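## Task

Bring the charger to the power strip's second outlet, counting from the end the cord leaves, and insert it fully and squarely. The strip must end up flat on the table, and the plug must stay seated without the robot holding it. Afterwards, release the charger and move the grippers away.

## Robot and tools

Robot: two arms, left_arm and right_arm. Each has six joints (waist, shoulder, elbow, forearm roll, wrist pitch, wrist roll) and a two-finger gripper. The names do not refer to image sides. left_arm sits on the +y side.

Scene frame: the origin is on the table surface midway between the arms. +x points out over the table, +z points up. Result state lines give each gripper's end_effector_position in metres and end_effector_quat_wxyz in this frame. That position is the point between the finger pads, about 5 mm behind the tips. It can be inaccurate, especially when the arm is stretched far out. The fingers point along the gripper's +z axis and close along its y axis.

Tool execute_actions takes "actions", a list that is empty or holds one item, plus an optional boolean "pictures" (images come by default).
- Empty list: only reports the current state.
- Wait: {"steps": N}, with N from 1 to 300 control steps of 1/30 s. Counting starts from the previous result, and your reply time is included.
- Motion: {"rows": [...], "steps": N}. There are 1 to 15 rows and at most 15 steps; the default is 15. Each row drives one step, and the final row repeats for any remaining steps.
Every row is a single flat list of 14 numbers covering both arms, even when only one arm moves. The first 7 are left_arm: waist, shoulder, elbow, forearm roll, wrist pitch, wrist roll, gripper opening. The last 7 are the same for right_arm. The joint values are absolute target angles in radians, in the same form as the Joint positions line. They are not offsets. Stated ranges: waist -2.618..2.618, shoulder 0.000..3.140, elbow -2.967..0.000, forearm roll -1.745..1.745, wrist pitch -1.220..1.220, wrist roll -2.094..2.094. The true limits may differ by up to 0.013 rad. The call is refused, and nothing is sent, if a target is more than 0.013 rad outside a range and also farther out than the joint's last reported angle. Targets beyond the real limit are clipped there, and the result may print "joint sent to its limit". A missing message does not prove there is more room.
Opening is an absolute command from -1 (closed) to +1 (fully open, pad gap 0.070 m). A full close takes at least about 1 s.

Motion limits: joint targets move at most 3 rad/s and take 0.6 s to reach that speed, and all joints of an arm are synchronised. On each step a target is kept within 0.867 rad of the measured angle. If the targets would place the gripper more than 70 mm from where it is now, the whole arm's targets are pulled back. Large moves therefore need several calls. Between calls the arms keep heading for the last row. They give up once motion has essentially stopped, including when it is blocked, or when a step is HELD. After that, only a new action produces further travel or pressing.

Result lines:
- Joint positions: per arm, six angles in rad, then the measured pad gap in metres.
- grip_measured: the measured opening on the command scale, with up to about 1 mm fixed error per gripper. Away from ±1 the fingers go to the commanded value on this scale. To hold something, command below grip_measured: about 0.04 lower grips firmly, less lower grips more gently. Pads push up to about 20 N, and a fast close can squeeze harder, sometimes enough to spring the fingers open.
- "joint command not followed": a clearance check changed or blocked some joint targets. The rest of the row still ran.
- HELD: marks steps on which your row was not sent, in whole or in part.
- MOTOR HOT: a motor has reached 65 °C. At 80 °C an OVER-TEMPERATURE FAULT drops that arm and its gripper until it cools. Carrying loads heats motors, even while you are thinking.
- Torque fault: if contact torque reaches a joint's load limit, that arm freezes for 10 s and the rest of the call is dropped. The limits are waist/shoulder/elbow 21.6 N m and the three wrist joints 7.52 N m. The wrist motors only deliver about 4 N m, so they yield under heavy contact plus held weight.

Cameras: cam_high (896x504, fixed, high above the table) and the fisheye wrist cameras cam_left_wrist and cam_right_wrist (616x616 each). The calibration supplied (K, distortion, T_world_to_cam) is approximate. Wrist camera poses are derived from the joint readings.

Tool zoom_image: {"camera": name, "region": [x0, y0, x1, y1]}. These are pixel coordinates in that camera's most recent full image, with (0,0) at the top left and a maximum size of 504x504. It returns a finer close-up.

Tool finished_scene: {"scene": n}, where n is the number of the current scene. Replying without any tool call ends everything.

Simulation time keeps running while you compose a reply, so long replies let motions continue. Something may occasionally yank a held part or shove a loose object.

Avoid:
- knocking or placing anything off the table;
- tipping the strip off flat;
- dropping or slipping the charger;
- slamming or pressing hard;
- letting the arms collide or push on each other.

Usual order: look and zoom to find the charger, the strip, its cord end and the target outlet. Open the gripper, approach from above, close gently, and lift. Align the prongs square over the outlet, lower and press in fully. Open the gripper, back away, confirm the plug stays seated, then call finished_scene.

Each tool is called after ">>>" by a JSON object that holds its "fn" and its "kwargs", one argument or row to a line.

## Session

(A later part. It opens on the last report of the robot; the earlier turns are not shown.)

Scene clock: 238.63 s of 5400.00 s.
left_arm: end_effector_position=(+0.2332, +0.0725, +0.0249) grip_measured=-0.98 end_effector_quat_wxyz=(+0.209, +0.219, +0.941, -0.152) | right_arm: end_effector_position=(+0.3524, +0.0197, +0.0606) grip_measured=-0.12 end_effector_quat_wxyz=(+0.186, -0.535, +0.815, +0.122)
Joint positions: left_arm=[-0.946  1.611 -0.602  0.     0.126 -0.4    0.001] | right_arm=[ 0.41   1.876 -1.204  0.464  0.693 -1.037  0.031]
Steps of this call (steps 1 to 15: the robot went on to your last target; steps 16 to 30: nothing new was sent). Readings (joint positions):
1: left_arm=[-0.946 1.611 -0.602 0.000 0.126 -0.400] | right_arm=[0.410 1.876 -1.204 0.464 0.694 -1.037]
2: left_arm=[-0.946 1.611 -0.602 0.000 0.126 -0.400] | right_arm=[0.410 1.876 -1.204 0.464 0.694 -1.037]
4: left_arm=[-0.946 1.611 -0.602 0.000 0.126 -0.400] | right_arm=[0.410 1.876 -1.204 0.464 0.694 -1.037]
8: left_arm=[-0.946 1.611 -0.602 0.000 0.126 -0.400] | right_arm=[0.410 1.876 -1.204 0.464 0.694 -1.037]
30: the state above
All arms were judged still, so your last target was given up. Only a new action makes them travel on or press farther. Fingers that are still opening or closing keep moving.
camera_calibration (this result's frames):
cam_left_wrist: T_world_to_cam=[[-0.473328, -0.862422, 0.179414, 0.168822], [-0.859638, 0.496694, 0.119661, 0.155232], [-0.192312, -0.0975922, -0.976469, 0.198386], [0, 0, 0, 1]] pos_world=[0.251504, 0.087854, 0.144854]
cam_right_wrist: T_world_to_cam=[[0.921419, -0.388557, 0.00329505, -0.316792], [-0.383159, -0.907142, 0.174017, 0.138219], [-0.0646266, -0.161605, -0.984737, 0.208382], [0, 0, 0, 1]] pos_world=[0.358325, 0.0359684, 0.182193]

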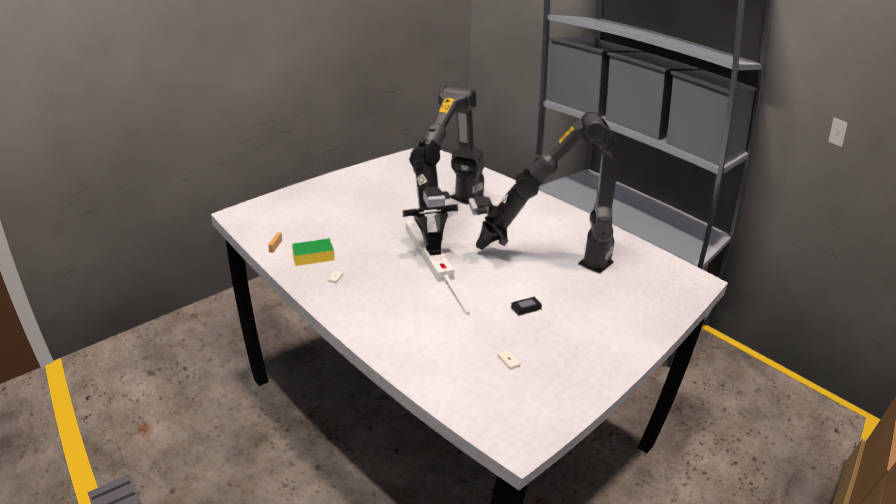

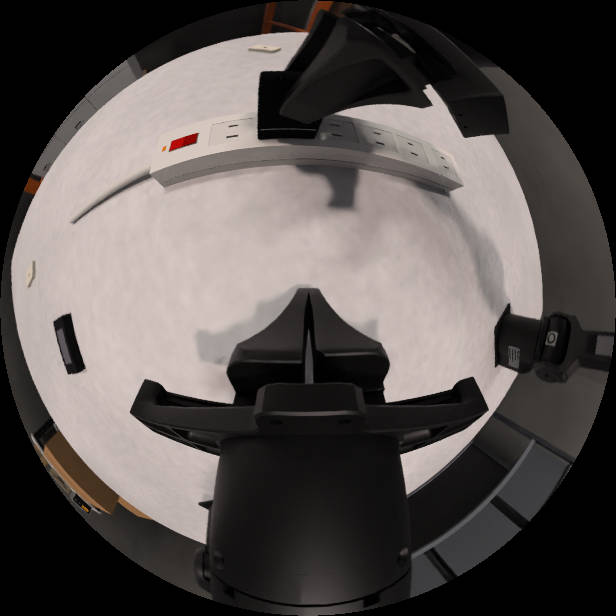

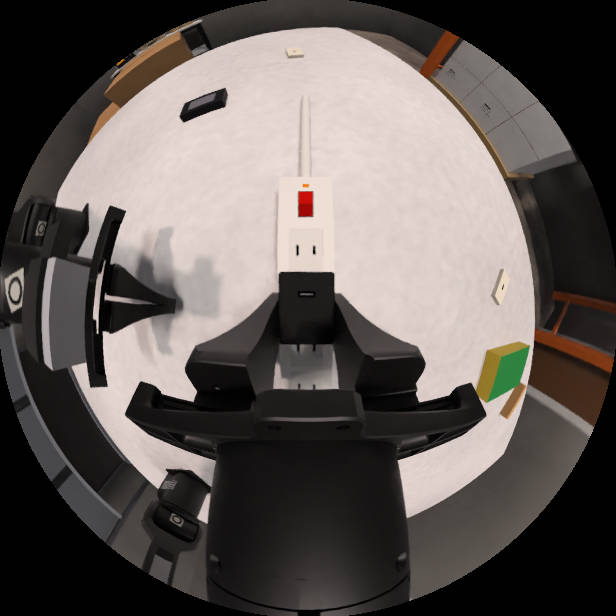

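>>> {"fn": "execute_actions", "kwargs": {
  "actions": [
    {"rows":[[-0.946,1.611,-0.602,0,0.126,-0.4,-1,0.4104,1.881,-1.203,0.4640,0.6930,-1.0368,-0.3]],"steps":12}
  ],
  "pictures": false
}}

>>> {"fn": "execute_actions", "kwargs": {
  "actions": [
    {"rows":[[-0.946,1.611,-0.602,0,0.126,-0.4,-1,0.4104,1.870,-1.206,0.4640,0.6930,-1.0368,-0.3],[-0.946,1.611,-0.602,0,0.126,-0.4,-1,0.4104,1.870,-1.206,0.4640,0.6930,-1.0368,-0.15],[-0.946,1.611,-0.602,0,0.126,-0.4,-1,0.4104,1.870,-1.206,0.4640,0.6930,-1.0368,0.6]],"steps":10}
  ],
  "pictures": false
}}

>>> {"fn": "execute_actions", "kwargs": {
  "actions": [
    {"rows":[[-0.946,1.611,-0.602,0,0.126,-0.4,-1,0.4104,1.80,-1.30,0.39,0.84,-0.935,0.6]],"steps":13}
  ]
}}

>>> {"fn": "execute_actions", "kwargs": {
  "actions": [
    {"rows":[[-0.4,1.3,-0.7,0,0.4,-0.3,-1,0.0,1.4,-1.0,0.3,0.9,-0.8,0.6]],"steps":15}
  ],
  "pictures": false
}}

>>> {"fn": "zoom_image", "kwargs": {
  "camera": "cam_left_wrist",
  "region": [225, 55, 355, 165]
}}

>>> {"fn": "execute_actions", "kwargs": {
  "actions": [
    {"steps":10}
  ]
}}

>>> {"fn": "zoom_image", "kwargs": {
  "camera": "cam_high",
  "region": [390, 210, 470, 290]
}}

Scene clock: 247.20 s of 5400.00 s.
left_arm: end_effector_position=(+0.2332, +0.0725, +0.0249) grip_measured=-0.98 end_effector_quat_wxyz=(+0.209, +0.219, +0.941, -0.152) | right_arm: end_effector_position=(+0.3523, +0.0196, +0.0601) grip_measured=-0.12 end_effector_quat_wxyz=(+0.185, -0.535, +0.816, +0.122)
Joint positions: left_arm=[-0.946  1.611 -0.602  0.     0.126 -0.4    0.001] | right_arm=[ 0.41   1.877 -1.203  0.464  0.693 -1.037  0.031]
Steps of this call (steps 1 to 90: nothing new was sent; then 5.17 s passed at rest; steps 91 to 102: all 12 steps of this action). Readings (joint positions):
91: left_arm=[-0.946 1.611 -0.602 0.000 0.126 -0.400] | right_arm=[0.410 1.877 -1.203 0.464 0.693 -1.037]
92: left_arm=[-0.946 1.611 -0.602 0.000 0.126 -0.400] | right_arm=[0.410 1.878 -1.203 0.464 0.693 -1.037]
94: left_arm=[-0.946 1.611 -0.602 0.000 0.126 -0.400] | right_arm=[0.410 1.877 -1.203 0.464 0.693 -1.037]
98: left_arm=[-0.946 1.611 -0.602 0.000 0.126 -0.400] | right_arm=[0.410 1.877 -1.203 0.464 0.693 -1.037]
102: the state above

Scene clock: 247.53 s of 5400.00 s.
left_arm: end_effector_position=(+0.2332, +0.0725, +0.0249) grip_measured=-0.98 end_effector_quat_wxyz=(+0.209, +0.219, +0.941, -0.152) | right_arm: end_effector_position=(+0.3508, +0.0187, +0.0586) grip_measured=+0.38 end_effector_quat_wxyz=(+0.182, -0.535, +0.816, +0.122)
Joint positions: left_arm=[-0.946  1.611 -0.602  0.     0.126 -0.4    0.001] | right_arm=[ 0.411  1.877 -1.199  0.462  0.694 -1.037  0.048]
Steps of this call (steps 1 to 10: all 10 steps of this action). Readings (joint positions):
1: left_arm=[-0.946 1.611 -0.602 0.000 0.126 -0.400] | right_arm=[0.410 1.877 -1.203 0.464 0.693 -1.037]
2: left_arm=[-0.946 1.611 -0.602 0.000 0.126 -0.400] | right_arm=[0.410 1.875 -1.203 0.464 0.693 -1.037]
4: left_arm=[-0.946 1.611 -0.602 0.000 0.126 -0.400] | right_arm=[0.411 1.878 -1.197 0.458 0.692 -1.037]
8: left_arm=[-0.946 1.611 -0.602 0.000 0.126 -0.400] | right_arm=[0.411 1.880 -1.195 0.459 0.694 -1.037]
10: the state above

Scene clock: 247.97 s of 5400.00 s.
left_arm: end_effector_position=(+0.2332, +0.0725, +0.0249) grip_measured=-0.98 end_effector_quat_wxyz=(+0.209, +0.219, +0.941, -0.152) | right_arm: end_effector_position=(+0.3526, +0.0191, +0.1103) grip_measured=+0.60 end_effector_quat_wxyz=(+0.191, -0.534, +0.815, +0.120)
Joint positions: left_arm=[-0.946  1.611 -0.602  0.     0.126 -0.4    0.001] | right_arm=[ 0.411  1.799 -1.302  0.389  0.84  -0.934  0.056]
Steps of this call (steps 1 to 13: all 13 steps of this action). Readings (joint positions):
1: left_arm=[-0.946 1.611 -0.602 0.000 0.126 -0.400] | right_arm=[0.411 1.875 -1.200 0.462 0.694 -1.037]
2: left_arm=[-0.946 1.611 -0.602 0.000 0.126 -0.400] | right_arm=[0.411 1.873 -1.203 0.462 0.697 -1.034]
4: left_arm=[-0.946 1.611 -0.602 0.000 0.126 -0.400] | right_arm=[0.411 1.859 -1.221 0.449 0.723 -1.016]
8: left_arm=[-0.946 1.611 -0.602 0.000 0.126 -0.400] | right_arm=[0.411 1.809 -1.288 0.401 0.820 -0.949]
13: the state above
camera_calibration (this result's frames):
cam_left_wrist: T_world_to_cam=[[-0.473328, -0.862422, 0.179414, 0.168822], [-0.859638, 0.496694, 0.119661, 0.155232], [-0.192312, -0.0975922, -0.976469, 0.198386], [0, 0, 0, 1]] pos_world=[0.251504, 0.087854, 0.144854]
cam_right_wrist: T_world_to_cam=[[0.920083, -0.391509, 0.0129246, -0.317963], [-0.388026, -0.906381, 0.16706, 0.131531], [-0.0536909, -0.158724, -0.985862, 0.253421], [0, 0, 0, 1]] pos_world=[0.357196, 0.0349558, 0.231974]

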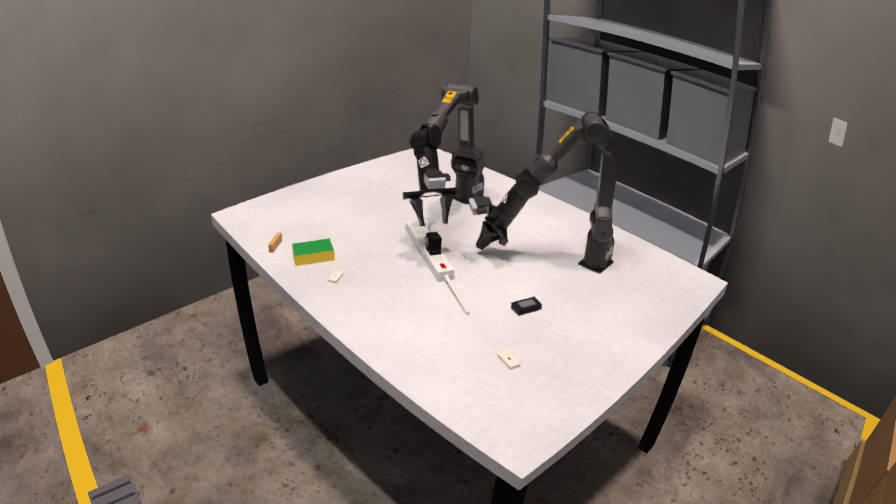

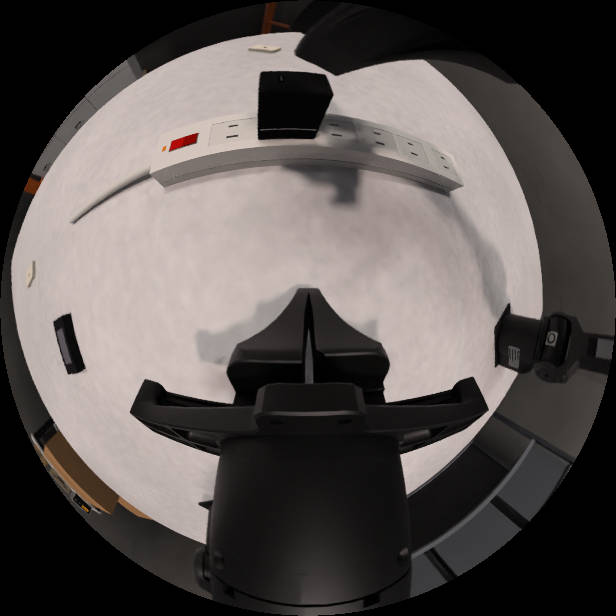

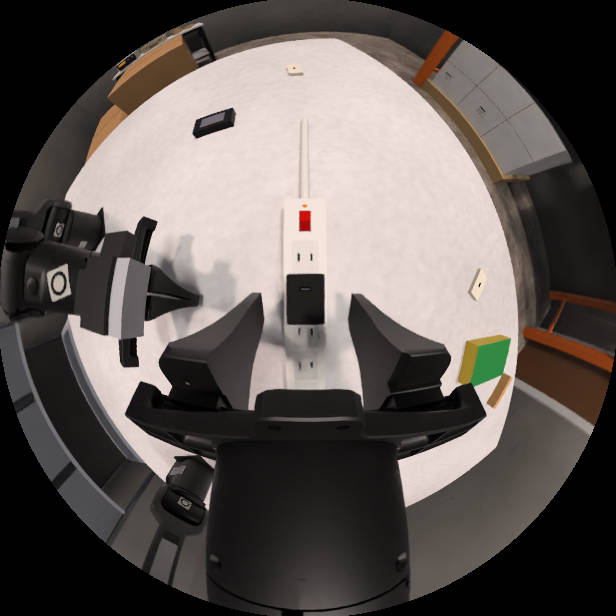

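Scene clock: 248.47 s of 5400.00 s.
left_arm: end_effector_position=(+0.3169, +0.1813, +0.1027) grip_measured=-0.98 end_effector_quat_wxyz=(+0.286, +0.055, +0.950, -0.115) | right_arm: end_effector_position=(+0.3238, -0.1421, +0.1495) grip_measured=+0.60 end_effector_quat_wxyz=(+0.211, -0.346, +0.912, +0.061)
Joint positions: left_arm=[-0.527  1.372 -0.677  0.     0.336 -0.324  0.001] | right_arm=[ 0.033  1.433 -1.025  0.307  0.895 -0.811  0.056]
Steps of this call (steps 1 to 15: all 15 steps of this action). Readings (joint positions):
1: left_arm=[-0.946 1.611 -0.602 0.000 0.126 -0.400] | right_arm=[0.410 1.799 -1.301 0.389 0.840 -0.934]
2: left_arm=[-0.943 1.609 -0.602 0.000 0.128 -0.400] | right_arm=[0.407 1.797 -1.298 0.389 0.840 -0.934]
4: left_arm=[-0.917 1.594 -0.607 0.000 0.142 -0.397] | right_arm=[0.381 1.772 -1.278 0.385 0.843 -0.926]
8: left_arm=[-0.796 1.526 -0.629 0.000 0.202 -0.374] | right_arm=[0.262 1.656 -1.192 0.357 0.861 -0.886]
15: the state above

Region (225, 55, 355, 165) of cam_left_wrist's 616x616 image, scaled by 3.877, with more detail than that image has; it fills the top 426 rows of this view, and the rest is white.

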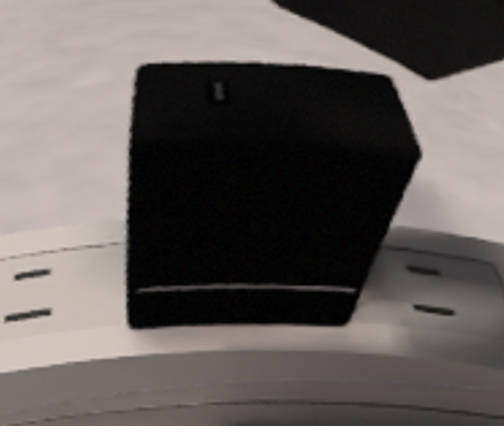

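Scene clock: 248.80 s of 5400.00 s.
left_arm: end_effector_position=(+0.3283, +0.2217, +0.1266) grip_measured=-0.98 end_effector_quat_wxyz=(+0.309, +0.006, +0.946, -0.098) | right_arm: end_effector_position=(+0.3174, -0.1539, +0.1507) grip_measured=+0.60 end_effector_quat_wxyz=(+0.212, -0.328, +0.919, +0.056)
Joint positions: left_arm=[-0.4    1.298 -0.7    0.     0.401 -0.3    0.001] | right_arm=[-0.     1.4   -0.999  0.3    0.9   -0.8    0.056]
Steps of this call (steps 1 to 10: the robot went on to your last target). Readings (joint positions):
1: left_arm=[-0.492 1.352 -0.684 0.000 0.354 -0.317] | right_arm=[0.016 1.416 -1.012 0.303 0.898 -0.806]
2: left_arm=[-0.462 1.334 -0.689 0.000 0.369 -0.312] | right_arm=[0.005 1.405 -1.004 0.301 0.900 -0.802]
4: left_arm=[-0.420 1.310 -0.697 0.000 0.390 -0.304] | right_arm=[-0.002 1.399 -0.999 0.300 0.900 -0.800]
8: left_arm=[-0.400 1.298 -0.700 0.000 0.401 -0.300] | right_arm=[-0.000 1.400 -0.999 0.300 0.900 -0.800]
10: the state above
camera_calibration (this result's frames):
cam_left_wrist: T_world_to_cam=[[-0.0644812, -0.983907, 0.166643, 0.218532], [-0.997792, 0.0609008, -0.0265124, 0.311178], [0.015937, -0.167985, -0.985661, 0.27884], [0, 0, 0, 1]] pos_world=[0.320138, 0.242905, 0.246675]
cam_right_wrist: T_world_to_cam=[[0.634357, -0.772058, 0.0389716, -0.325621], [-0.764222, -0.61873, 0.182038, 0.115783], [-0.116431, -0.14526, -0.982519, 0.285441], [0, 0, 0, 1]] pos_world=[0.328277, -0.138297, 0.272064]

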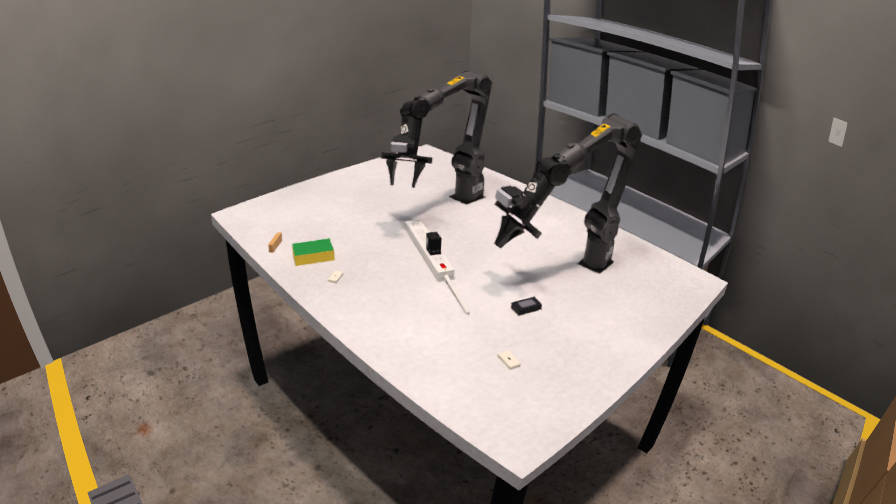

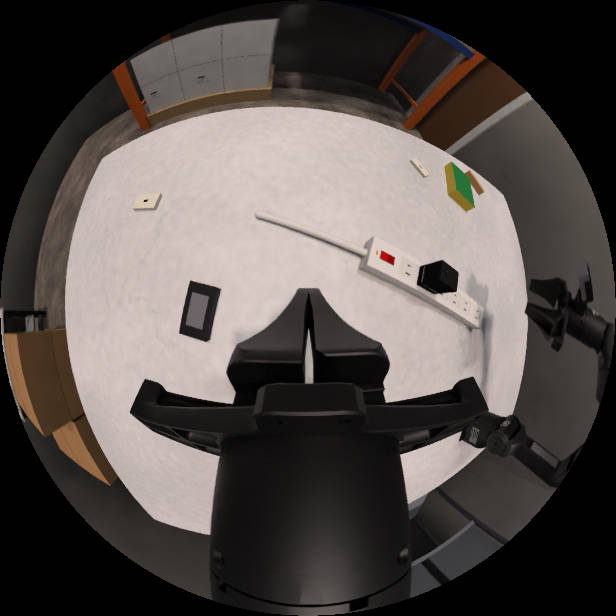

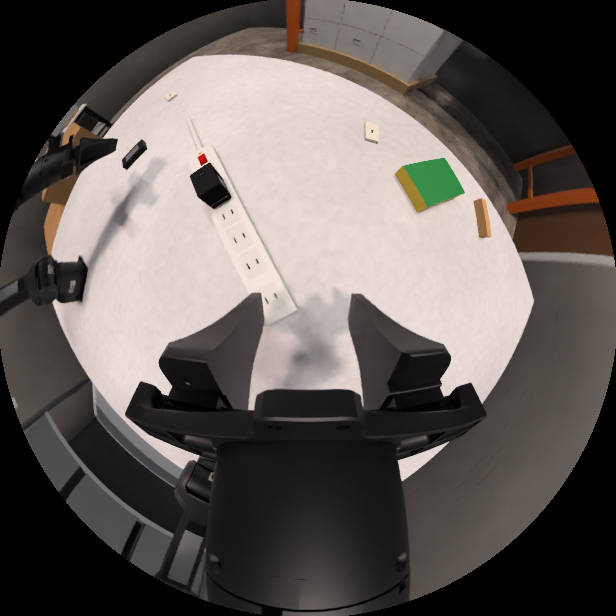

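Region (390, 210, 470, 290) of cam_high's 896x504 image, scaled by 6.300, with more detail than that image has.

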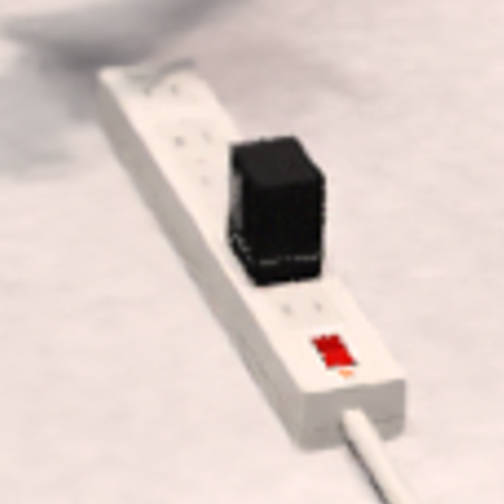

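>>> {"fn": "finished_scene", "kwargs": {
  "scene": 1
}}

The scene is finished: the task was done.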